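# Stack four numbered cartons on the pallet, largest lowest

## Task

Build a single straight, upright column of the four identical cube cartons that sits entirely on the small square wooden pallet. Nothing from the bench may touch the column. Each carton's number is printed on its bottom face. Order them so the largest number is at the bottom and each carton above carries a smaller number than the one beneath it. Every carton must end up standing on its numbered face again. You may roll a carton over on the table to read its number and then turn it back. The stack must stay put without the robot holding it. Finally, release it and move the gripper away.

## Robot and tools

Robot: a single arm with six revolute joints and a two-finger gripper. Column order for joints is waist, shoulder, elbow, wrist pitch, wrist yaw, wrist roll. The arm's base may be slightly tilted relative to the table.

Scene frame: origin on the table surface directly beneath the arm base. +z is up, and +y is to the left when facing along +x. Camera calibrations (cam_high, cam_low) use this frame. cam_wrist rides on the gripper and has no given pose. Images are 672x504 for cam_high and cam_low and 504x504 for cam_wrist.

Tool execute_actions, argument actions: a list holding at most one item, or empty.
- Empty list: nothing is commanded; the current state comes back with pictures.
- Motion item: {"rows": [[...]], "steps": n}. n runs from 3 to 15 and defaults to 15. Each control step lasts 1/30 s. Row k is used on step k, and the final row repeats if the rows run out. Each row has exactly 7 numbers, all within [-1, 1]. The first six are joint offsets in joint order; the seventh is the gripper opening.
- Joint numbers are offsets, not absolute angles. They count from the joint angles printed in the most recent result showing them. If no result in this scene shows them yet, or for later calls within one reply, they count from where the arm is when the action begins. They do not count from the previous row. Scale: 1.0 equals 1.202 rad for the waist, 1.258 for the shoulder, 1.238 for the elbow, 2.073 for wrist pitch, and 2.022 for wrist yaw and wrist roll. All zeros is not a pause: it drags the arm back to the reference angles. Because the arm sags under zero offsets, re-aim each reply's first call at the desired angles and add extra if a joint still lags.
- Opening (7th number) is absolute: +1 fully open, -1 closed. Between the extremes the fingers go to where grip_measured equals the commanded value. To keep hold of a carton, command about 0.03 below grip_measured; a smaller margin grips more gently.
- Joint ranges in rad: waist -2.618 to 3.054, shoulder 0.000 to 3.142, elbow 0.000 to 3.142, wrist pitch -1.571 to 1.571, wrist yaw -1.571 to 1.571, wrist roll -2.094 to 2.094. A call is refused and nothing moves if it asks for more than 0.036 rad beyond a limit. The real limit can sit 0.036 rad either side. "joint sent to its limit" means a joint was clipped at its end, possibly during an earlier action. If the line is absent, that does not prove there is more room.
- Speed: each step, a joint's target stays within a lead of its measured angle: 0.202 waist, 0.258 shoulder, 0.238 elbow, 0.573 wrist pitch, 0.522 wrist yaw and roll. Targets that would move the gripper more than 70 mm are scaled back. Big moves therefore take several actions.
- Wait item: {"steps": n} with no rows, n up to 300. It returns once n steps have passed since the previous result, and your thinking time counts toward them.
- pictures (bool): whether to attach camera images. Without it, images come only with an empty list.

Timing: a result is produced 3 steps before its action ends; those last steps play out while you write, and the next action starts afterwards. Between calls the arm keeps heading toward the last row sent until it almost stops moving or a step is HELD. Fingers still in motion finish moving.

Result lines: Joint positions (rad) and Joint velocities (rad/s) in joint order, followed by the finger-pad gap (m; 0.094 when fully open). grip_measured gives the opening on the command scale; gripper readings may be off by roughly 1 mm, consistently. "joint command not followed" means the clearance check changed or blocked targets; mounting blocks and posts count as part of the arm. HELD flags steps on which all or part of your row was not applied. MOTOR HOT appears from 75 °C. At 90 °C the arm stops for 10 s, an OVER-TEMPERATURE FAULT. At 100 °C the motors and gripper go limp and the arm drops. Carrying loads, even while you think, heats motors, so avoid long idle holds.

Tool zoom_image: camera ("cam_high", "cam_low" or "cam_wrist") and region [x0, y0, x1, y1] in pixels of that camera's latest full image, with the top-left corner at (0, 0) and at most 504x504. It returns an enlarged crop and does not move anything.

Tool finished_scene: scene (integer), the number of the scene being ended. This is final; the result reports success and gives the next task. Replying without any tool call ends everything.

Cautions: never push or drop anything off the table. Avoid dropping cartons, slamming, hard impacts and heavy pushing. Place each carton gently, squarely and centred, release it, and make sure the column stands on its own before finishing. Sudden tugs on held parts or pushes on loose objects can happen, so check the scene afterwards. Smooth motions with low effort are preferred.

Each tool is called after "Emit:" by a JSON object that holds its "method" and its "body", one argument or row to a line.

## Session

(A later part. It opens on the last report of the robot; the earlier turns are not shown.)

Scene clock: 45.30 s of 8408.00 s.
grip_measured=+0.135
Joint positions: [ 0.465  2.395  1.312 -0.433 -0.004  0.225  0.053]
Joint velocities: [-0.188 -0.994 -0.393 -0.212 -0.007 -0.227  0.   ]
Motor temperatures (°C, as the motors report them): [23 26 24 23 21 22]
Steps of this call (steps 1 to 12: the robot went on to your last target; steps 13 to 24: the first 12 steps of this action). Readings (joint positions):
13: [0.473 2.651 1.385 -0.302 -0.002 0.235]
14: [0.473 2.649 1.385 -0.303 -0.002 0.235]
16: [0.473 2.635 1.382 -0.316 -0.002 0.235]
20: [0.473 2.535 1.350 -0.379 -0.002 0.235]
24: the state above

Emit:
{"method": "execute_actions", "body": {
  "actions": [
    {"rows": [[-0.115,-0.106,-0.125,-0.012,0,-0.053,0.1],[-0.127,-0.111,-0.138,-0.005,0,-0.059,0.1],[-0.143,-0.118,-0.155,0.003,0,-0.067,0.1],[-0.161,-0.125,-0.174,0.012,0,-0.075,0.1],[-0.18,-0.133,-0.194,0.021,0,-0.084,0.1],[-0.198,-0.14,-0.214,0.03,0,-0.093,0.1],[-0.215,-0.147,-0.232,0.038,0,-0.101,0.1],[-0.229,-0.153,-0.248,0.045,0,-0.108,0.1],[-0.241,-0.157,-0.26,0.05,0,-0.113,0.1],[-0.249,-0.161,-0.27,0.054,0,-0.117,0.1],[-0.255,-0.163,-0.276,0.056,0,-0.12,0.1],[-0.258,-0.163,-0.279,0.057,0,-0.121,0.1],[-0.259,-0.163,-0.279,0.057,0,-0.121,0.1]], "steps": 15}
  ]
}}

Emit:
{"method": "execute_actions", "body": {
  "actions": [
    {"steps": 12}
  ],
  "pictures": true
}}

Scene clock: 45.90 s of 8408.00 s.
grip_measured=+0.135
Joint positions: [ 0.163  2.227  0.986 -0.381 -0.003  0.026  0.053]
Joint velocities: [-0.335 -0.095 -0.237  0.139 -0.037 -0.198 -0.003]
Motor temperatures (°C, as the motors report them): [23 26 24 23 21 22]
Steps of this call (steps 1 to 3: the last 3 steps of your previous action; steps 4 to 6: the robot went on to your last target; steps 7 to 18: the first 12 steps of this action). Readings (joint positions):
7: [0.324 2.271 1.190 -0.442 -0.003 0.156]
8: [0.313 2.271 1.177 -0.442 -0.002 0.148]
10: [0.298 2.271 1.147 -0.436 -0.002 0.127]
14: [0.239 2.250 1.052 -0.404 -0.004 0.072]
18: the state above

Scene clock: 46.30 s of 8408.00 s.
grip_measured=+0.135
Joint positions: [ 0.15   2.218  0.977 -0.341 -0.002 -0.01   0.053]
Joint velocities: [-0.007 -0.002 -0.007 -0.007  0.007 -0.007  0.001]
Motor temperatures (°C, as the motors report them): [23 26 24 23 21 22]
Kept back: nothing.
Steps of this call (steps 1 to 3: the last 3 steps of your previous action; steps 4 to 12: the robot went on to your last target). Readings (joint positions):
1: [0.154 2.225 0.980 -0.378 -0.002 0.019]
2: [0.150 2.224 0.977 -0.374 -0.002 0.013]
4: [0.150 2.222 0.977 -0.364 -0.002 0.004]
8: [0.150 2.219 0.977 -0.347 -0.002 -0.006]
12: the state above

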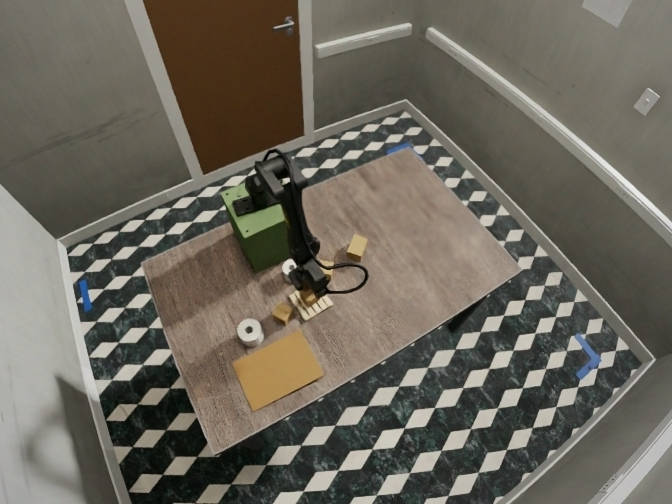

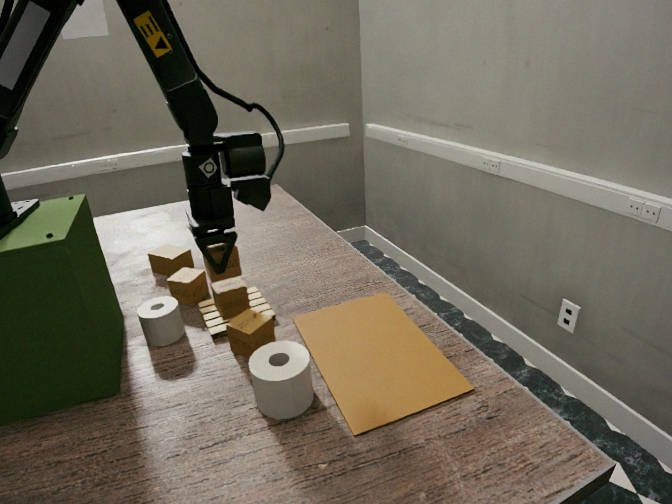

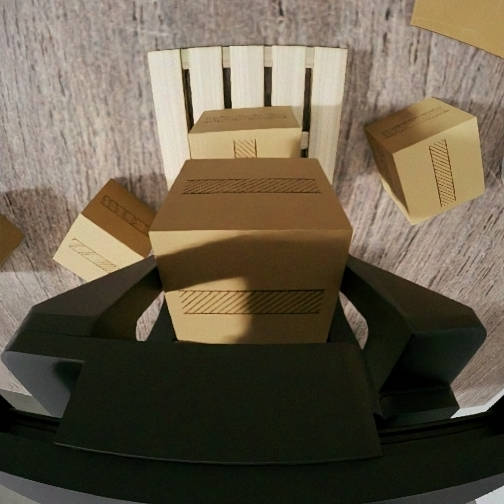

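Emit:
{"method": "execute_actions", "body": {
  "actions": [
    {"rows": [[0.004,0.0,0.005,0.012,0,-0.004,0.1],[0.008,0.006,0.01,0.017,0,-0.004,0.1],[0.011,0.012,0.013,0.022,0,-0.004,0.1],[0.0125,0.018,0.015,0.027,0,-0.004,0.1],[0.0125,0.024,0.017,0.032,0,-0.004,0.1],[0.0125,0.03,0.018,0.037,0,-0.004,0.1],[0.0125,0.036,0.019,0.041,0,-0.004,0.1],[0.0125,0.042,0.02,0.045,0,-0.004,0.1],[0.0125,0.047,0.02,0.048,0,-0.004,0.1],[0.0125,0.051,0.02,0.05,0,-0.004,0.1],[0.0125,0.054,0.02,0.051,0,-0.004,0.1],[0.0125,0.056,0.02,0.052,0,-0.004,0.1],[0.0125,0.057,0.02,0.052,0,-0.004,0.1]], "steps": 15}
  ]
}}

Emit:
{"method": "execute_actions", "body": {
  "actions": [
    {"steps": 10}
  ],
  "pictures": true
}}

Scene clock: 47.10 s of 8408.00 s.
grip_measured=+0.135
Joint positions: [ 0.157  2.273  0.977 -0.275 -0.002 -0.013  0.053]
Joint velocities: [ 0.007  0.173 -0.002  0.066  0.066 -0.051  0.001]
Motor temperatures (°C, as the motors report them): [23 26 24 23 21 22]
Steps of this call (steps 1 to 12: the robot went on to your last target; steps 13 to 24: the first 12 steps of this action). Readings (joint positions):
13: [0.150 2.218 0.977 -0.338 -0.002 -0.013]
14: [0.150 2.218 0.977 -0.337 -0.002 -0.013]
16: [0.151 2.219 0.977 -0.331 -0.002 -0.013]
20: [0.156 2.241 0.977 -0.299 -0.002 -0.013]
24: the state above

Scene clock: 47.43 s of 8408.00 s.
grip_measured=+0.135
Joint positions: [ 0.157  2.283  0.977 -0.258 -0.002 -0.013  0.053]
Joint velocities: [ 0.002  0.002 -0.002  0.022  0.022  0.037  0.   ]
Motor temperatures (°C, as the motors report them): [23 26 24 23 21 22]
Kept back: nothing.
Steps of this call (steps 1 to 3: the last 3 steps of your previous action; steps 4 to 10: the robot went on to your last target). Readings (joint positions):
1: [0.157 2.278 0.977 -0.272 -0.002 -0.013]
2: [0.157 2.281 0.977 -0.270 -0.002 -0.013]
4: [0.157 2.283 0.977 -0.268 -0.002 -0.013]
8: [0.157 2.283 0.977 -0.260 -0.002 -0.013]
10: the state above

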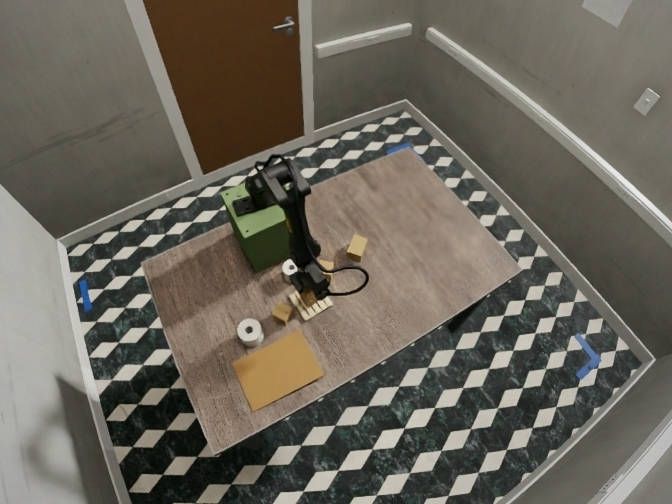

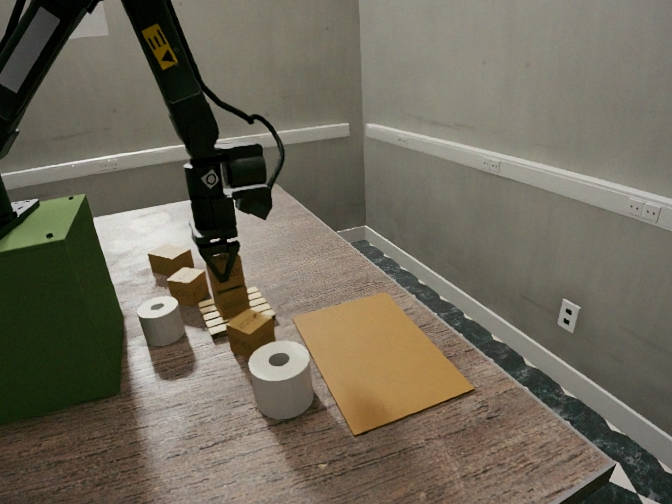

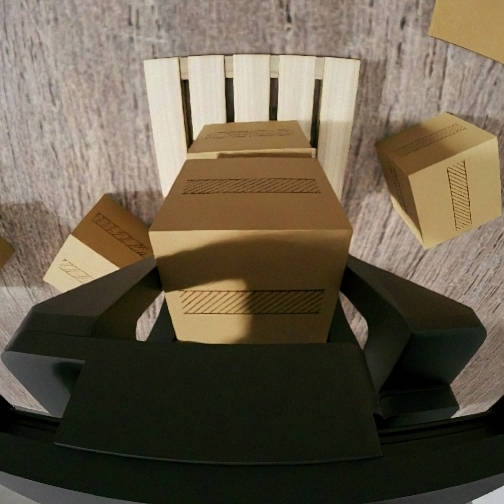

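Emit:
{"method": "zoom_image", "body": {
  "camera": "cam_wrist",
  "region": [150, 100, 350, 250]
}}

Emit:
{"method": "zoom_image", "body": {
  "camera": "cam_low",
  "region": [170, 220, 300, 350]
}}

Region (150, 100, 350, 250) of cam_wrist's 504x504 image, scaled by 2.520, with more detail than that image has; it fills the top 378 rows of this view, and the rest is white.

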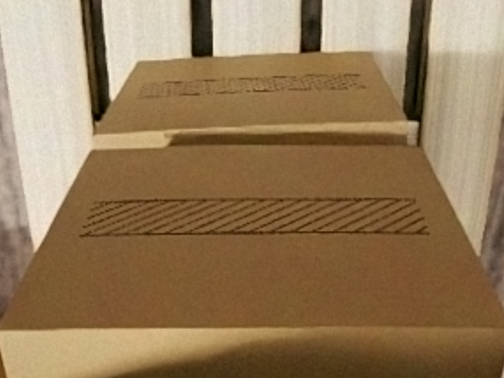

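Region (170, 220, 300, 350) of cam_low's 672x504 image, scaled by 3.877, with more detail than that image has.

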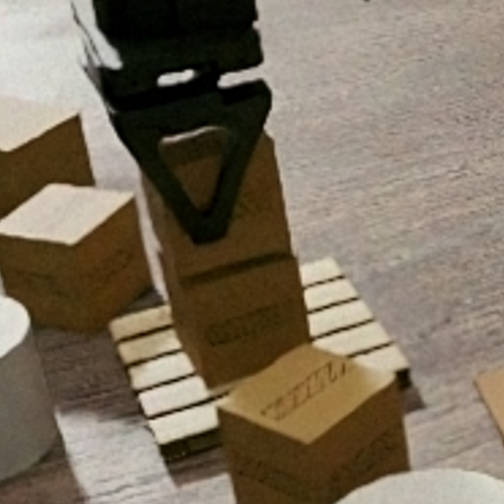

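Emit:
{"method": "execute_actions", "body": {
  "actions": [
    {"rows": [[0.005,0.006,0.02,0.011,0,-0.006,0.1],[0.005,0.008,0.022,0.012,0,-0.009,0.1],[0.005,0.01,0.023,0.013,0,-0.012,0.1],[0.005,0.012,0.024,0.014,0,-0.014,0.1],[0.005,0.014,0.024,0.015,0,-0.014,0.1],[0.005,0.016,0.024,0.015,0,-0.014,0.1],[0.005,0.018,0.024,0.016,0,-0.014,0.1],[0.005,0.02,0.024,0.016,0,-0.014,0.1],[0.005,0.021,0.024,0.016,0,-0.014,0.1]], "steps": 12}
  ]
}}

Emit:
{"method": "execute_actions", "body": {
  "actions": [
    {"steps": 8}
  ],
  "pictures": true
}}

Emit:
{"method": "zoom_image", "body": {
  "camera": "cam_wrist",
  "region": [150, 100, 350, 250]
}}

Scene clock: 48.10 s of 8408.00 s.
grip_measured=+0.135
Joint positions: [ 0.157  2.287  0.977 -0.25  -0.002 -0.03   0.053]
Joint velocities: [ 0.002  0.076 -0.002  0.066 -0.007 -0.007  0.001]
Motor temperatures (°C, as the motors report them): [23 26 24 23 21 22]
Steps of this call (steps 1 to 11: the robot went on to your last target; steps 12 to 20: the first 9 steps of this action). Readings (joint positions):
12: [0.157 2.283 0.977 -0.257 -0.002 -0.013]
13: [0.157 2.283 0.977 -0.257 -0.002 -0.015]
15: [0.157 2.283 0.977 -0.256 -0.002 -0.021]
19: [0.157 2.284 0.977 -0.252 -0.002 -0.029]
20: the state above

Scene clock: 48.37 s of 8408.00 s.
grip_measured=+0.135
Joint positions: [ 0.157  2.299  0.977 -0.248 -0.002 -0.033  0.053]
Joint velocities: [ 0.012 -0.012  0.012 -0.007 -0.022  0.051 -0.   ]
Motor temperatures (°C, as the motors report them): [23 26 24 23 21 22]
Kept back: nothing.
Steps of this call (steps 1 to 3: the last 3 steps of your previous action; steps 4 to 8: the robot went on to your last target). Readings (joint positions):
1: [0.157 2.290 0.977 -0.249 -0.002 -0.031]
2: [0.157 2.293 0.977 -0.248 -0.002 -0.031]
4: [0.157 2.298 0.977 -0.248 -0.002 -0.032]
8: the state above

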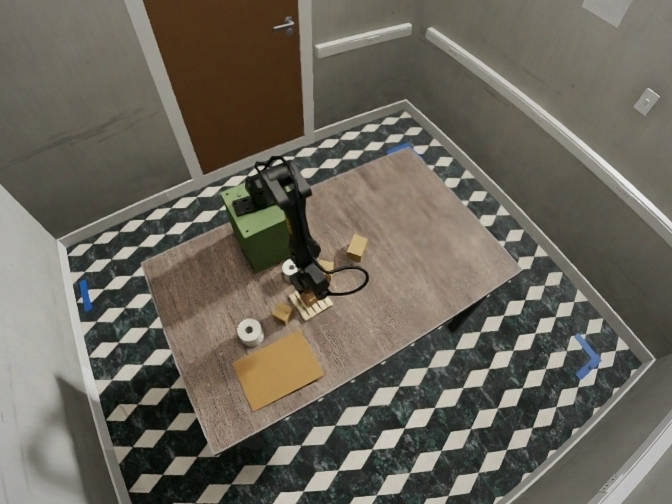

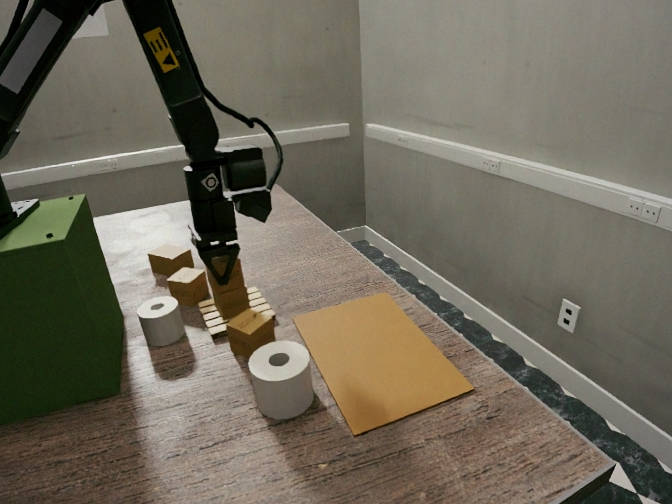

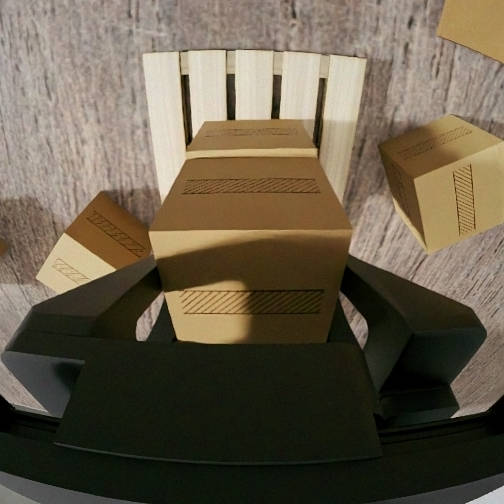

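Region (150, 100, 350, 250) of cam_wrist's 504x504 image, scaled by 2.520, with more detail than that image has; it fills the top 378 rows of this view, and the rest is white.

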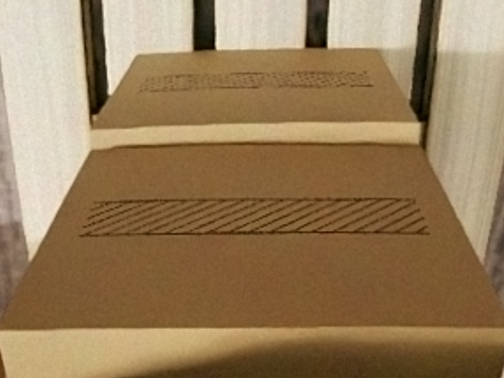

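Emit:
{"method": "execute_actions", "body": {
  "actions": [
    {"rows": [[0.005,0.006,0.025,0.01,0,-0.004,0.1],[0.005,0.006,0.027,0.01,0,-0.004,0.1],[0.005,0.006,0.029,0.01,0,-0.004,0.1],[0.005,0.006,0.031,0.01,0,-0.004,0.1],[0.005,0.006,0.032,0.01,0,-0.004,0.1]], "steps": 10}
  ]
}}

Scene clock: 48.70 s of 8408.00 s.
grip_measured=+0.135
Joint positions: [ 0.157  2.299  0.988 -0.247 -0.002 -0.034  0.053]
Joint velocities: [ 0.002  0.002  0.105  0.081  0.022 -0.022  0.001]
Motor temperatures (°C, as the motors report them): [23 26 24 23 21 22]
Steps of this call (steps 1 to 3: the robot went on to your last target; steps 4 to 10: the first 7 steps of this action). Readings (joint positions):
4: [0.157 2.299 0.977 -0.248 -0.002 -0.034]
5: [0.157 2.299 0.977 -0.248 -0.002 -0.034]
7: [0.157 2.299 0.978 -0.248 -0.002 -0.034]
10: the state above

Emit:
{"method": "execute_actions", "body": {
  "actions": [
    {"rows": [[0.005,0.008,0.015,0.005,0,-0.004,0.1],[0.005,0.011,0.015,0.005,0,-0.004,0.1],[0.005,0.014,0.015,0.005,0,-0.004,0.1],[0.005,0.016,0.015,0.005,0,-0.004,0.1],[0.005,0.018,0.015,0.005,0,-0.004,0.1]], "steps": 12}
  ],
  "pictures": true
}}

Emit:
{"method": "zoom_image", "body": {
  "camera": "cam_wrist",
  "region": [150, 100, 350, 250]
}}

Scene clock: 49.10 s of 8408.00 s.
grip_measured=+0.135
Joint positions: [ 0.157  2.307  0.993 -0.245 -0.002 -0.035  0.053]
Joint velocities: [ 0.002  0.071 -0.017  0.022  0.037  0.022 -0.001]
Motor temperatures (°C, as the motors report them): [23 26 24 23 21 22]
Steps of this call (steps 1 to 3: the last 3 steps of your previous action; steps 4 to 12: the first 9 steps of this action). Readings (joint positions):
4: [0.157 2.299 0.993 -0.245 -0.002 -0.034]
5: [0.157 2.299 0.993 -0.245 -0.002 -0.035]
7: [0.157 2.299 0.993 -0.245 -0.002 -0.035]
11: [0.157 2.304 0.993 -0.245 -0.002 -0.035]
12: the state above

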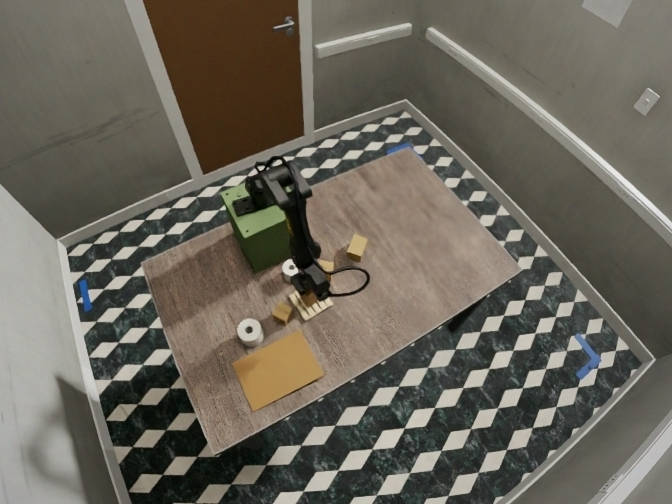

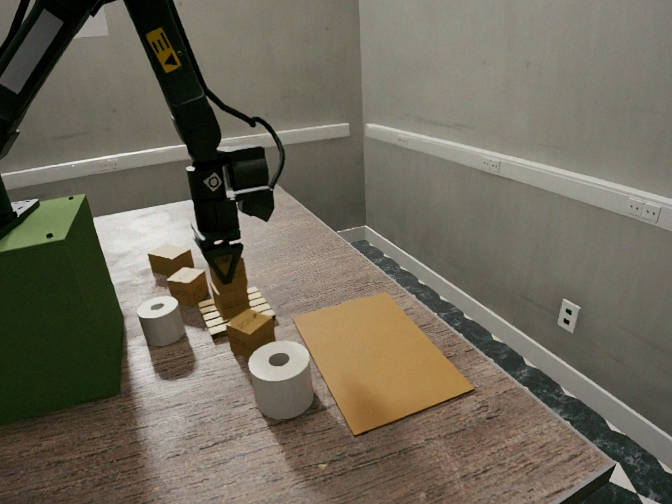

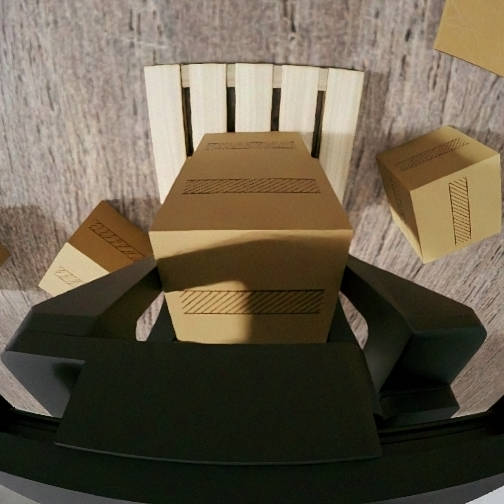

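Region (150, 100, 350, 250) of cam_wrist's 504x504 image, scaled by 2.520, with more detail than that image has; it fills the top 378 rows of this view, and the rest is white.

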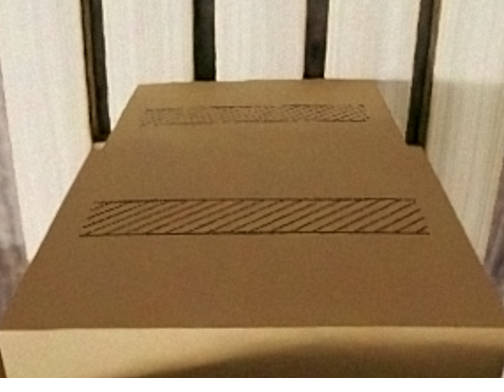

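Emit:
{"method": "execute_actions", "body": {
  "actions": [
    {"rows": [[0.005,0.012,0.01,-0.006,0,-0.004,0.1],[0.005,0.013,0.01,-0.01,0,-0.004,0.1],[0.005,0.014,0.01,-0.012,0,-0.004,0.1]], "steps": 10}
  ],
  "pictures": true
}}

Emit:
{"method": "zoom_image", "body": {
  "camera": "cam_wrist",
  "region": [150, 100, 350, 250]
}}

Emit:
{"method": "zoom_image", "body": {
  "camera": "cam_low",
  "region": [170, 220, 300, 350]
}}

Scene clock: 49.47 s of 8408.00 s.
grip_measured=+0.135
Joint positions: [ 0.157  2.311  0.993 -0.25  -0.002 -0.036  0.053]
Joint velocities: [-0.002 -0.002  0.002  0.007  0.007  0.007 -0.   ]
Motor temperatures (°C, as the motors report them): [23 26 24 23 21 22]
Steps of this call (steps 1 to 3: the last 3 steps of your previous action; step 4: the robot went on to your last target; steps 5 to 11: the first 7 steps of this action). Readings (joint positions):
5: [0.157 2.311 0.993 -0.245 -0.002 -0.035]
6: [0.157 2.311 0.993 -0.246 -0.002 -0.036]
8: [0.157 2.311 0.993 -0.247 -0.002 -0.036]
11: the state above

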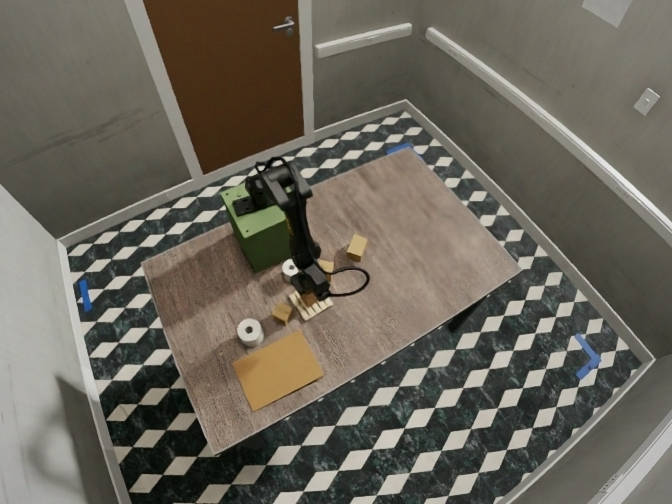

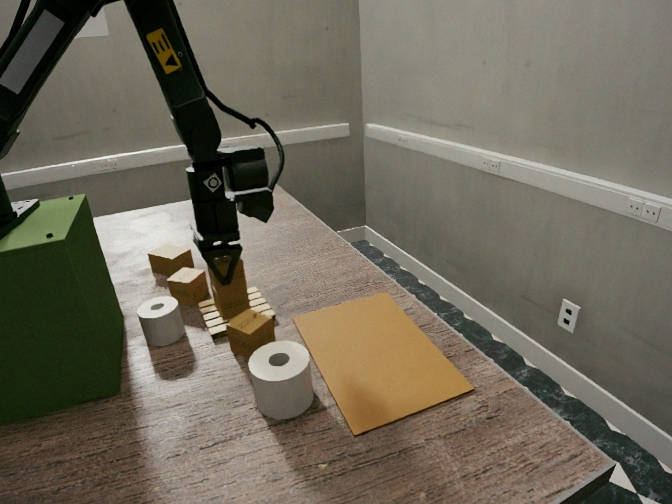

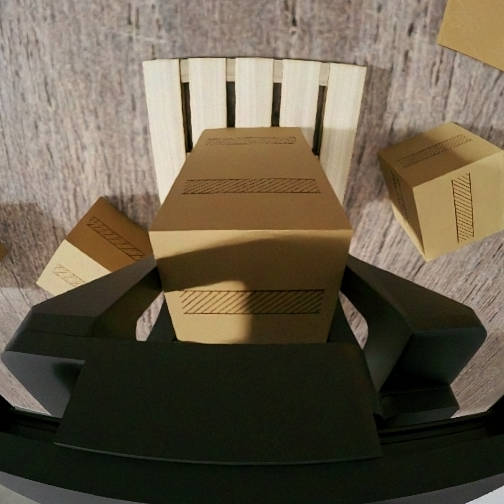

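Region (150, 100, 350, 250) of cam_wrist's 504x504 image, scaled by 2.520, with more detail than that image has; it fills the top 378 rows of this view, and the rest is white.

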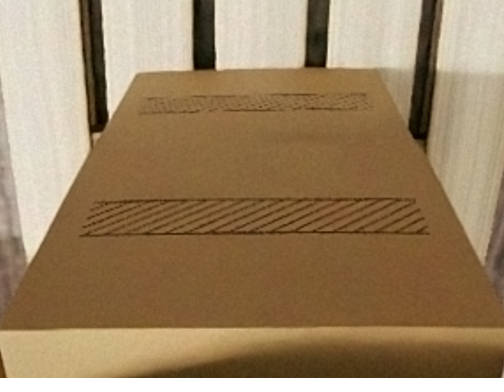

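Region (170, 220, 300, 350) of cam_low's 672x504 image, scaled by 3.877, with more detail than that image has.

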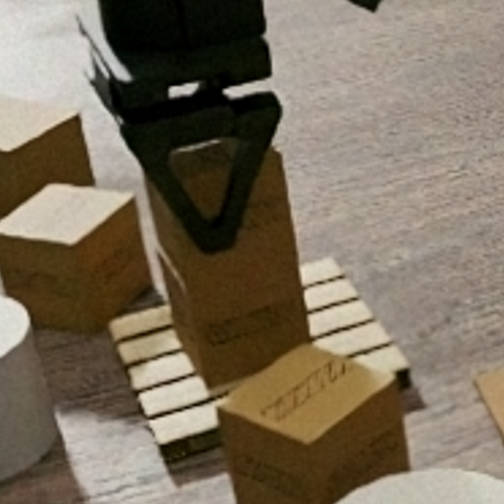

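Emit:
{"method": "execute_actions", "body": {
  "actions": [
    {"rows": [[0,0,0.005,0,0,0,0.16],[0,0,0.005,0,0,0,0.25],[0,-0.005,0.005,0,0,0,0.38],[0,-0.015,0.005,-0.004,0,0,0.5],[0,-0.028,0.005,-0.01,0,0,0.6],[0,-0.044,0.005,-0.02,0,0,0.65],[0,-0.062,0.005,-0.032,0,0,0.65],[0,-0.082,0.005,-0.045,0,0,0.65],[0,-0.102,0.005,-0.058,0,0,0.65],[0,-0.122,0.005,-0.071,0,0,0.65],[0,-0.14,0.005,-0.083,0,0,0.65],[0,-0.155,0.004,-0.093,0,0,0.65],[0.006,-0.166,0,-0.099,0,-0.003,0.65],[0.02,-0.173,-0.006,-0.1,0,-0.01,0.65],[0.04,-0.176,-0.016,-0.096,0,-0.02,0.65]], "steps": 15}
  ]
}}

Scene clock: 54.83 s of 8408.00 s.
grip_measured=+0.648
Joint positions: [ 0.157  2.184  0.993 -0.353 -0.002 -0.037  0.077]
Joint velocities: [-0.012 -0.823 -0.007 -0.476 -0.066  0.007 -0.   ]
Motor temperatures (°C, as the motors report them): [23 25 24 23 21 22]
Steps of this call (steps 1 to 3: the last 3 steps of your previous action; steps 4 to 15: the robot went on to your last target; steps 16 to 90: nothing new was sent; then 1.97 s passed at rest; steps 91 to 102: the first 12 steps of this action). Readings (joint positions):
91: [0.157 2.311 0.993 -0.254 -0.002 -0.037]
92: [0.157 2.311 0.993 -0.254 -0.002 -0.037]
94: [0.157 2.311 0.993 -0.254 -0.002 -0.037]
98: [0.157 2.286 0.993 -0.282 -0.002 -0.037]
102: the state above

Emit:
{"method": "execute_actions", "body": {
  "actions": [
    {"rows": [[0.055,-0.08,-0.022,-0.042,0,-0.027,0.65],[0.078,-0.084,-0.03,-0.037,0,-0.038,0.65],[0.107,-0.086,-0.042,-0.03,0,-0.052,0.65],[0.14,-0.086,-0.056,-0.02,0,-0.068,0.65],[0.175,-0.084,-0.071,-0.009,0,-0.085,0.65],[0.21,-0.078,-0.086,0.003,0,-0.102,0.65],[0.243,-0.068,-0.1,0.016,0,-0.118,0.65],[0.272,-0.055,-0.112,0.03,0,-0.132,0.65],[0.296,-0.04,-0.122,0.043,0,-0.143,0.65],[0.314,-0.025,-0.129,0.054,0,-0.152,0.65],[0.326,-0.012,-0.134,0.063,0,-0.158,0.65],[0.333,-0.003,-0.137,0.069,0,-0.161,0.65],[0.337,0.003,-0.139,0.073,0,-0.163,0.65],[0.338,0.006,-0.139,0.074,0,-0.163,0.65]], "steps": 15}
  ]
}}

Emit:
{"method": "execute_actions", "body": {
  "actions": [
    {"steps": 13}
  ],
  "pictures": true
}}

Scene clock: 55.43 s of 8408.00 s.
grip_measured=+0.648
Joint positions: [ 0.549  2.137  0.853 -0.299 -0.003 -0.281  0.077]
Joint velocities: [ 0.549  0.471 -0.203  0.491 -0.007 -0.505 -0.001]
Motor temperatures (°C, as the motors report them): [23 25 24 23 21 22]
Steps of this call (steps 1 to 3: the last 3 steps of your previous action; steps 4 to 6: the robot went on to your last target; steps 7 to 18: the first 12 steps of this action). Readings (joint positions):
7: [0.200 2.098 0.992 -0.404 -0.001 -0.062]
8: [0.211 2.098 0.986 -0.404 0.000 -0.070]
10: [0.248 2.098 0.969 -0.402 0.003 -0.097]
14: [0.407 2.098 0.901 -0.364 0.005 -0.189]
18: the state above

Scene clock: 55.87 s of 8408.00 s.
grip_measured=+0.648
Joint positions: [ 0.57   2.188  0.83  -0.228 -0.004 -0.355  0.077]
Joint velocities: [ 0.002 -0.012  0.002  0.051  0.007 -0.022 -0.001]
Motor temperatures (°C, as the motors report them): [23 25 24 23 21 22]
Kept back: nothing.
Steps of this call (steps 1 to 3: the last 3 steps of your previous action; steps 4 to 13: the robot went on to your last target). Readings (joint positions):
1: [0.563 2.154 0.847 -0.284 -0.004 -0.297]
2: [0.570 2.168 0.841 -0.273 -0.005 -0.310]
4: [0.570 2.185 0.833 -0.261 -0.004 -0.328]
8: [0.570 2.188 0.830 -0.243 -0.004 -0.347]
13: the state above

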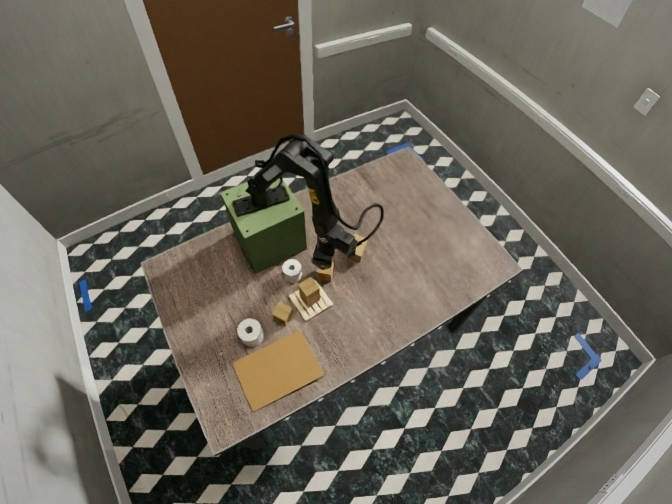

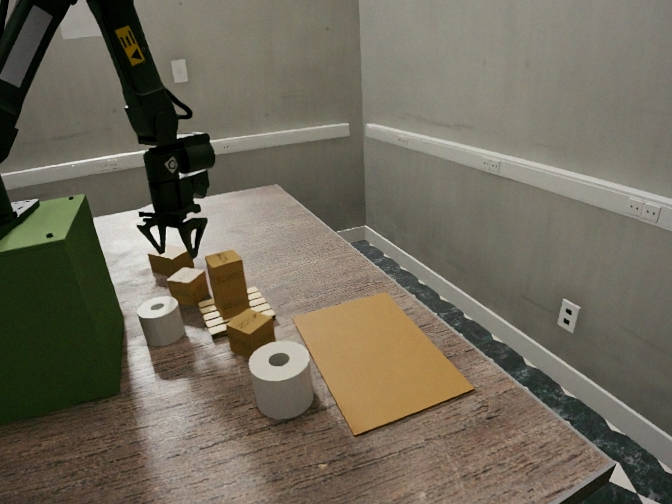

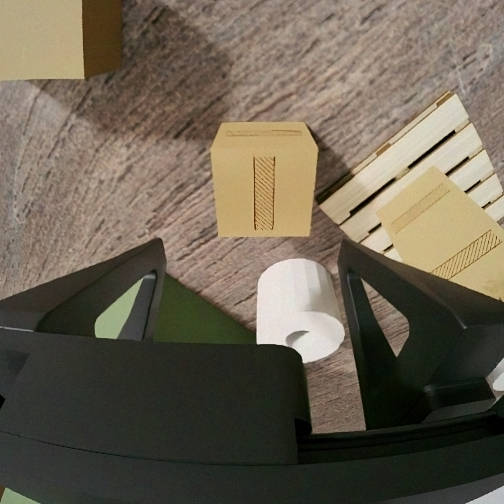

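Emit:
{"method": "execute_actions", "body": {
  "actions": [
    {"rows": [[-0.004,0.004,0,0.012,0.003,-0.03,0.65],[-0.008,0.004,0,0.015,0.005,-0.08,0.65],[-0.012,0.004,0,0.018,0.006,-0.14,0.65],[-0.016,0.004,0,0.02,0.006,-0.21,0.65],[-0.018,0.004,0,0.02,0.006,-0.29,0.65],[-0.018,0.004,0,0.02,0.006,-0.37,0.65],[-0.018,0.004,0,0.02,0.006,-0.45,0.65],[-0.018,0.004,0,0.02,0.006,-0.53,0.65],[-0.018,0.004,0,0.02,0.006,-0.6,0.65],[-0.018,0.004,0,0.02,0.006,-0.66,0.65],[-0.018,0.004,0,0.02,0.006,-0.71,0.65],[-0.018,0.004,0,0.02,0.006,-0.75,0.65],[-0.018,0.004,0,0.02,0.006,-0.775,0.65],[-0.018,0.004,0,0.02,0.006,-0.785,0.65]], "steps": 15}
  ]
}}

Emit:
{"method": "execute_actions", "body": {
  "actions": [
    {"steps": 14}
  ],
  "pictures": true
}}

Scene clock: 56.90 s of 8408.00 s.
grip_measured=+0.648
Joint positions: [ 0.555  2.188  0.83  -0.206  0.006 -1.281  0.077]
Joint velocities: [ 0.007  0.007 -0.012 -0.022 -0.022 -2.894  0.   ]
Motor temperatures (°C, as the motors report them): [23 25 24 23 21 22]
Steps of this call (steps 1 to 19: the robot went on to your last target; steps 20 to 31: the first 12 steps of this action). Readings (joint positions):
20: [0.570 2.188 0.830 -0.222 -0.004 -0.367]
21: [0.570 2.188 0.830 -0.222 -0.003 -0.392]
23: [0.567 2.188 0.830 -0.219 -0.002 -0.499]
27: [0.556 2.188 0.830 -0.211 0.003 -0.880]
31: the state above

Scene clock: 57.37 s of 8408.00 s.
grip_measured=+0.648
Joint positions: [ 0.555  2.188  0.83  -0.197  0.008 -1.905  0.077]
Joint velocities: [-0.017 -0.007  0.012 -0.022  0.037 -0.198 -0.   ]
Motor temperatures (°C, as the motors report them): [23 25 24 23 21 22]
Kept back: nothing.
Steps of this call (steps 1 to 3: the last 3 steps of your previous action; steps 4 to 14: the robot went on to your last target). Readings (joint positions):
1: [0.555 2.188 0.830 -0.205 0.006 -1.381]
2: [0.555 2.188 0.830 -0.204 0.006 -1.481]
4: [0.555 2.188 0.830 -0.203 0.007 -1.645]
8: [0.555 2.188 0.830 -0.200 0.008 -1.818]
14: the state above

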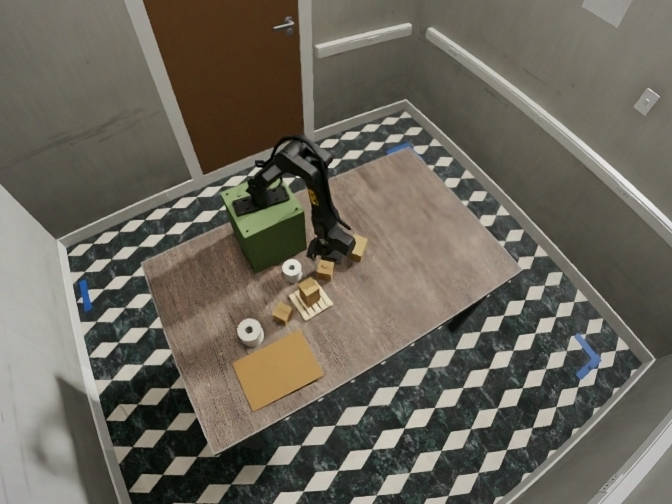

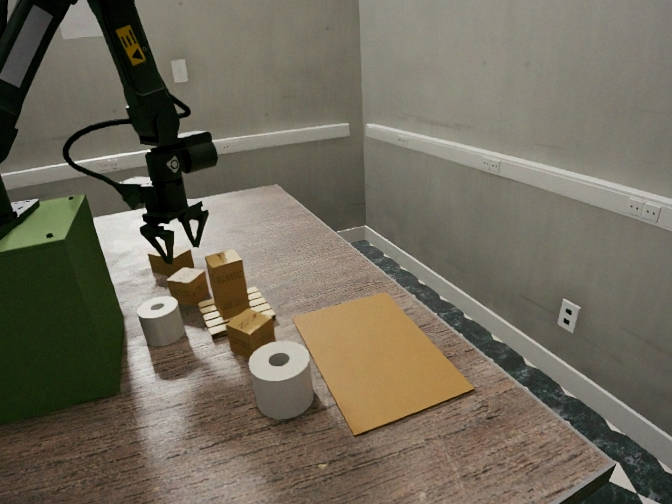

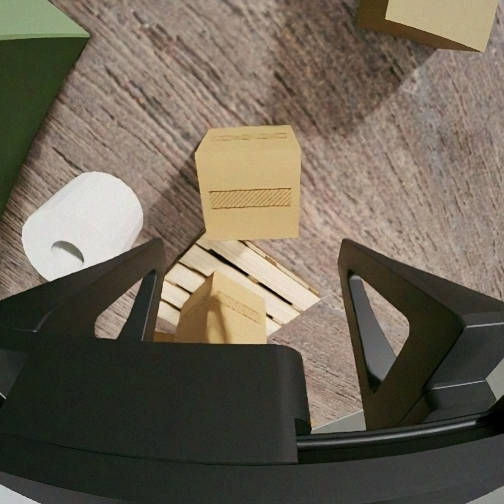

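Emit:
{"method": "execute_actions", "body": {
  "actions": [
    {"rows": [[0,0.012,0.01,0.012,0,-0.019,0.65],[0,0.028,0.014,0.022,0,-0.019,0.65],[0,0.048,0.017,0.034,0,-0.019,0.65],[0,0.072,0.02,0.048,0,-0.019,0.65],[0,0.098,0.023,0.062,0,-0.019,0.65],[0,0.124,0.027,0.076,0,-0.019,0.65],[0,0.149,0.032,0.089,0,-0.019,0.65],[0,0.171,0.038,0.101,0,-0.019,0.65],[0,0.19,0.044,0.111,0,-0.019,0.65],[0,0.206,0.049,0.119,0,-0.019,0.65],[0,0.218,0.053,0.125,0,-0.019,0.65],[0,0.227,0.055,0.129,0,-0.019,0.65],[0,0.233,0.056,0.131,0,-0.019,0.65],[0,0.237,0.057,0.132,0,-0.019,0.65],[0,0.239,0.057,0.132,0,-0.019,0.65]], "steps": 15}
  ]
}}

Emit:
{"method": "execute_actions", "body": {
  "actions": [
    {"steps": 12}
  ],
  "pictures": true
}}

Scene clock: 58.10 s of 8408.00 s.
grip_measured=+0.648
Joint positions: [ 0.555  2.444  0.868 -0.007  0.009 -1.936  0.077]
Joint velocities: [-0.002  0.559  0.056  0.447 -0.037 -0.037  0.001]
Motor temperatures (°C, as the motors report them): [23 25 24 23 21 22]
Steps of this call (steps 1 to 10: the robot went on to your last target; steps 11 to 22: the first 12 steps of this action). Readings (joint positions):
11: [0.555 2.188 0.830 -0.194 0.008 -1.933]
12: [0.555 2.191 0.830 -0.190 0.008 -1.934]
14: [0.555 2.211 0.832 -0.164 0.008 -1.935]
18: [0.555 2.329 0.852 -0.078 0.008 -1.936]
22: the state above

Scene clock: 58.50 s of 8408.00 s.
grip_measured=+0.648
Joint positions: [ 0.555  2.481  0.881  0.064  0.009 -1.937  0.077]
Joint velocities: [ 0.002  0.002 -0.012  0.022  0.022  0.051 -0.001]
Motor temperatures (°C, as the motors report them): [23 25 24 23 21 22]
Kept back: nothing.
Steps of this call (steps 1 to 3: the last 3 steps of your previous action; steps 4 to 12: the robot went on to your last target). Readings (joint positions):
1: [0.555 2.460 0.869 0.005 0.009 -1.936]
2: [0.555 2.471 0.870 0.014 0.009 -1.936]
4: [0.555 2.481 0.872 0.028 0.009 -1.936]
8: [0.555 2.481 0.878 0.051 0.009 -1.937]
12: the state above

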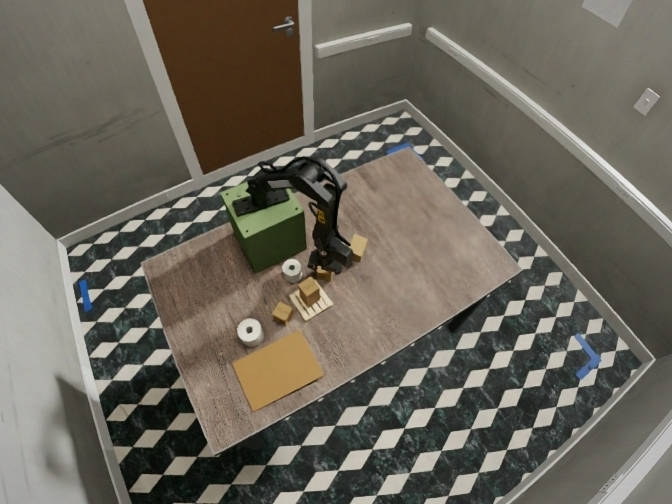

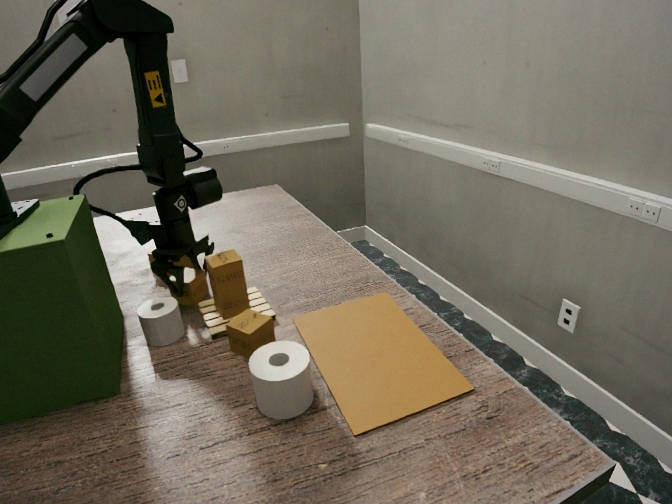

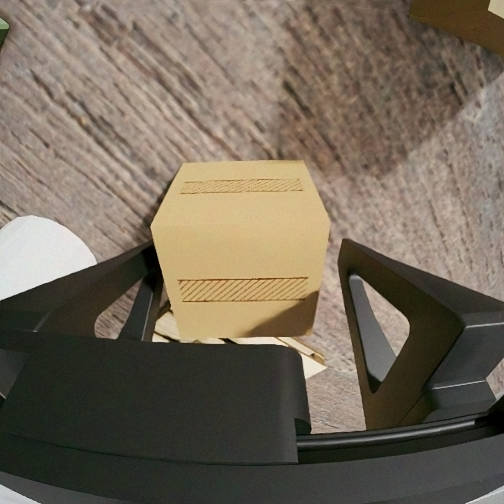

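Emit:
{"method": "execute_actions", "body": {
  "actions": [
    {"rows": [[0,0.008,0.01,-0.006,0,-0.003,0.63],[0,0.012,0.01,-0.01,0,-0.003,0.6],[0,0.015,0.01,-0.012,0,-0.003,0.56],[0,0.016,0.01,-0.012,0,-0.003,0.52],[0,0.016,0.01,-0.012,0,-0.003,0.47],[0,0.016,0.01,-0.012,0,-0.003,0.42],[0,0.016,0.01,-0.012,0,-0.003,0.37],[0,0.016,0.01,-0.012,0,-0.003,0.32],[0,0.016,0.01,-0.012,0,-0.003,0.27],[0,0.016,0.01,-0.012,0,-0.003,0.23],[0,0.016,0.01,-0.012,0,-0.003,0.19],[0,0.016,0.01,-0.012,0,-0.003,0.16],[0,0.016,0.01,-0.012,0,-0.003,0.13],[0,0.016,0.01,-0.012,0,-0.003,0.11],[0,0.016,0.01,-0.012,0,-0.003,0.1]], "steps": 15}
  ]
}}

Emit:
{"method": "execute_actions", "body": {
  "actions": [
    {"steps": 7}
  ],
  "pictures": true
}}

Scene clock: 59.07 s of 8408.00 s.
grip_measured=+0.176
Joint positions: [ 0.555  2.481  0.881  0.065  0.01  -1.937  0.055]
Joint velocities: [ 0.002  0.007 -0.002 -0.066  0.022 -0.051 -0.027]
Motor temperatures (°C, as the motors report them): [23 25 24 23 21 22]
Steps of this call (steps 1 to 5: the robot went on to your last target; steps 6 to 17: the first 12 steps of this action). Readings (joint positions):
6: [0.555 2.481 0.881 0.067 0.009 -1.937]
7: [0.555 2.481 0.881 0.067 0.009 -1.937]
9: [0.555 2.481 0.881 0.067 0.009 -1.937]
13: [0.555 2.481 0.881 0.067 0.009 -1.937]
17: the state above

Scene clock: 59.30 s of 8408.00 s.
grip_measured=+0.135
Joint positions: [ 0.555  2.481  0.881  0.065  0.01  -1.937  0.053]
Joint velocities: [-0.012  0.002 -0.012 -0.037  0.066 -0.007 -0.002]
Motor temperatures (°C, as the motors report them): [23 25 24 23 21 22]
Kept back: nothing.
Steps of this call (steps 1 to 3: the last 3 steps of your previous action; steps 4 to 7: the robot went on to your last target). Readings (joint positions):
1: [0.555 2.481 0.881 0.065 0.010 -1.937]
2: [0.555 2.481 0.881 0.065 0.010 -1.937]
4: [0.555 2.481 0.881 0.065 0.010 -1.937]
7: the state above

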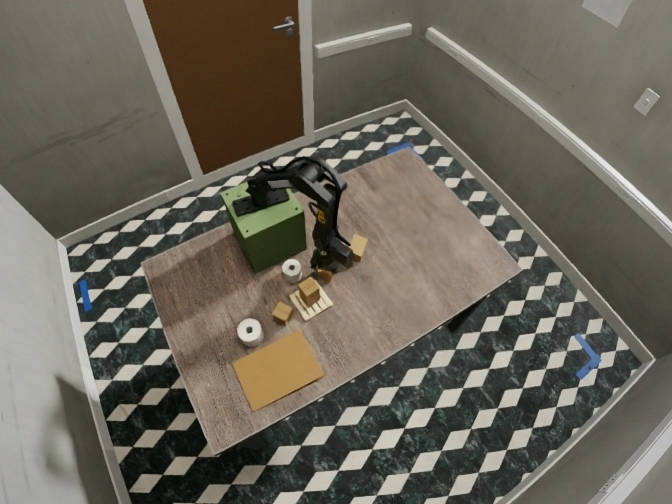

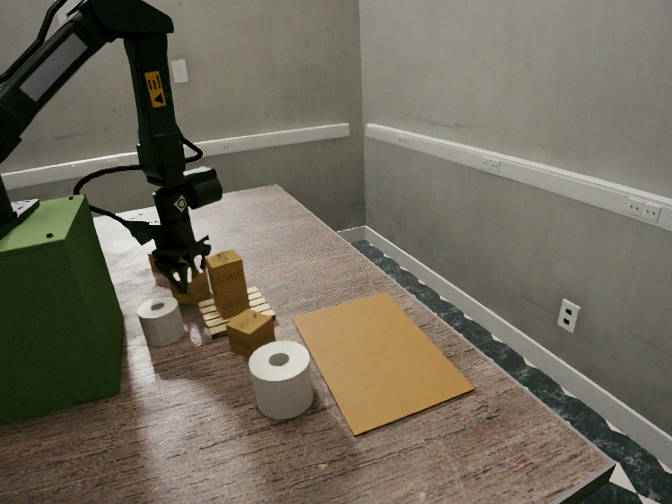

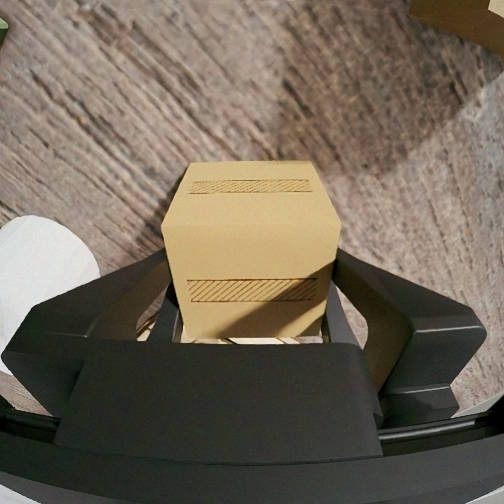

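Emit:
{"method": "execute_actions", "body": {
  "actions": [
    {"rows": [[0,-0.02,-0.004,-0.014,0,0,0.1],[0,-0.035,-0.008,-0.02,0,0,0.1],[0,-0.055,-0.013,-0.03,0,0,0.1],[0,-0.082,-0.019,-0.044,0,0,0.1],[0,-0.113,-0.026,-0.06,0,0.004,0.1],[0,-0.148,-0.033,-0.079,0,0.012,0.1],[0,-0.185,-0.038,-0.1,0,0.024,0.1],[0,-0.223,-0.042,-0.122,0,0.038,0.1],[0,-0.261,-0.043,-0.145,0,0.054,0.1],[0,-0.298,-0.04,-0.168,0,0.07,0.1],[0,-0.333,-0.032,-0.19,0,0.086,0.1],[0,-0.365,-0.02,-0.211,0,0.102,0.1],[-0.004,-0.393,-0.006,-0.23,0,0.117,0.1],[-0.012,-0.416,0.008,-0.247,0,0.13,0.1],[-0.025,-0.433,0.022,-0.261,0,0.142,0.1]], "steps": 15}
  ]
}}

Scene clock: 60.13 s of 8408.00 s.
grip_measured=+0.135
Joint positions: [ 0.555  2.115  0.844 -0.185  0.012 -1.837  0.053]
Joint velocities: [-0.017 -1.414  0.007 -0.96  -0.037  0.681 -0.001]
Motor temperatures (°C, as the motors report them): [23 25 24 23 21 22]
Steps of this call (steps 1 to 13: the robot went on to your last target; steps 14 to 25: the first 12 steps of this action). Readings (joint positions):
14: [0.555 2.481 0.881 0.065 0.010 -1.937]
15: [0.555 2.479 0.881 0.063 0.010 -1.937]
17: [0.555 2.459 0.879 0.043 0.011 -1.937]
21: [0.555 2.317 0.850 -0.049 0.012 -1.916]
25: the state above

Emit:
{"method": "execute_actions", "body": {
  "actions": [
    {"rows": [[-0.035,-0.145,0.06,-0.147,-0.003,0.097,0.1],[-0.052,-0.145,0.07,-0.153,-0.003,0.102,0.1],[-0.075,-0.143,0.081,-0.158,-0.003,0.106,0.1],[-0.103,-0.139,0.092,-0.162,-0.003,0.11,0.1],[-0.135,-0.133,0.103,-0.165,-0.003,0.113,0.1],[-0.169,-0.126,0.114,-0.168,-0.003,0.115,0.1],[-0.203,-0.118,0.124,-0.17,-0.003,0.117,0.1],[-0.235,-0.109,0.132,-0.171,-0.003,0.118,0.1],[-0.263,-0.1,0.139,-0.172,-0.003,0.118,0.1],[-0.287,-0.092,0.144,-0.172,-0.003,0.118,0.1],[-0.305,-0.085,0.147,-0.172,-0.003,0.118,0.1],[-0.317,-0.079,0.149,-0.172,-0.003,0.118,0.1],[-0.325,-0.075,0.149,-0.172,-0.003,0.118,0.1],[-0.329,-0.073,0.149,-0.172,-0.003,0.118,0.1],[-0.33,-0.073,0.149,-0.172,-0.003,0.118,0.1]], "steps": 15}
  ]
}}

Emit:
{"method": "execute_actions", "body": {
  "actions": [
    {"steps": 12}
  ],
  "pictures": true
}}

Scene clock: 60.77 s of 8408.00 s.
grip_measured=+0.136
Joint positions: [ 0.203  1.984  1.008 -0.492  0.012 -1.615  0.053]
Joint velocities: [-0.818  0.237  0.144  0.022  0.11   0.051  0.   ]
Motor temperatures (°C, as the motors report them): [23 25 24 23 21 22]
Steps of this call (steps 1 to 3: the last 3 steps of your previous action; steps 4 to 7: the robot went on to your last target; steps 8 to 19: the first 12 steps of this action). Readings (joint positions):
8: [0.530 1.940 0.901 -0.380 0.012 -1.689]
9: [0.524 1.940 0.901 -0.396 0.012 -1.679]
11: [0.497 1.940 0.908 -0.439 0.009 -1.661]
15: [0.358 1.950 0.960 -0.490 0.006 -1.631]
19: the state above

Scene clock: 61.17 s of 8408.00 s.
grip_measured=+0.136
Joint positions: [ 0.151  2.017  1.011 -0.515  0.021 -1.606  0.053]
Joint velocities: [-0.012 -0.022 -0.012 -0.007 -0.007  0.007  0.   ]
Motor temperatures (°C, as the motors report them): [23 25 24 23 21 22]
Kept back: nothing.
Steps of this call (steps 1 to 3: the last 3 steps of your previous action; steps 4 to 12: the robot went on to your last target). Readings (joint positions):
1: [0.179 1.992 1.011 -0.492 0.015 -1.613]
2: [0.162 1.999 1.011 -0.492 0.019 -1.611]
4: [0.148 2.011 1.011 -0.501 0.021 -1.609]
8: [0.151 2.017 1.011 -0.514 0.021 -1.607]
12: the state above

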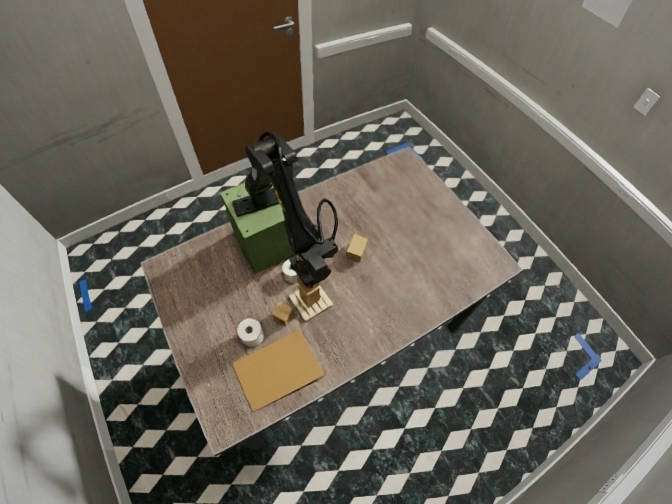

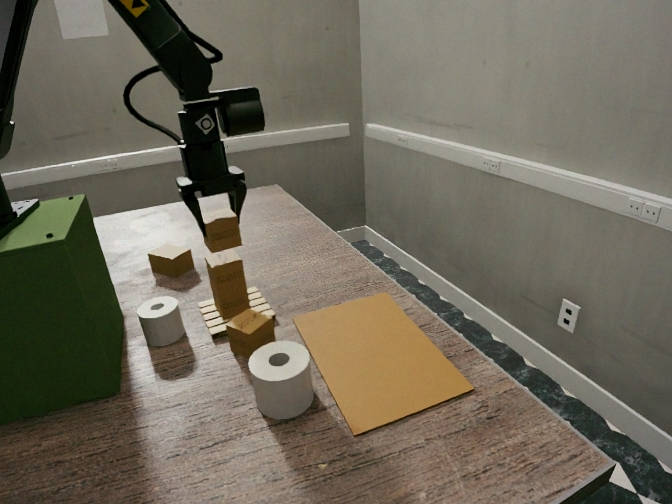

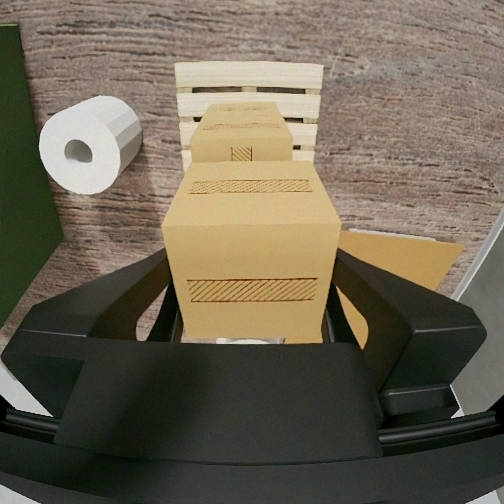

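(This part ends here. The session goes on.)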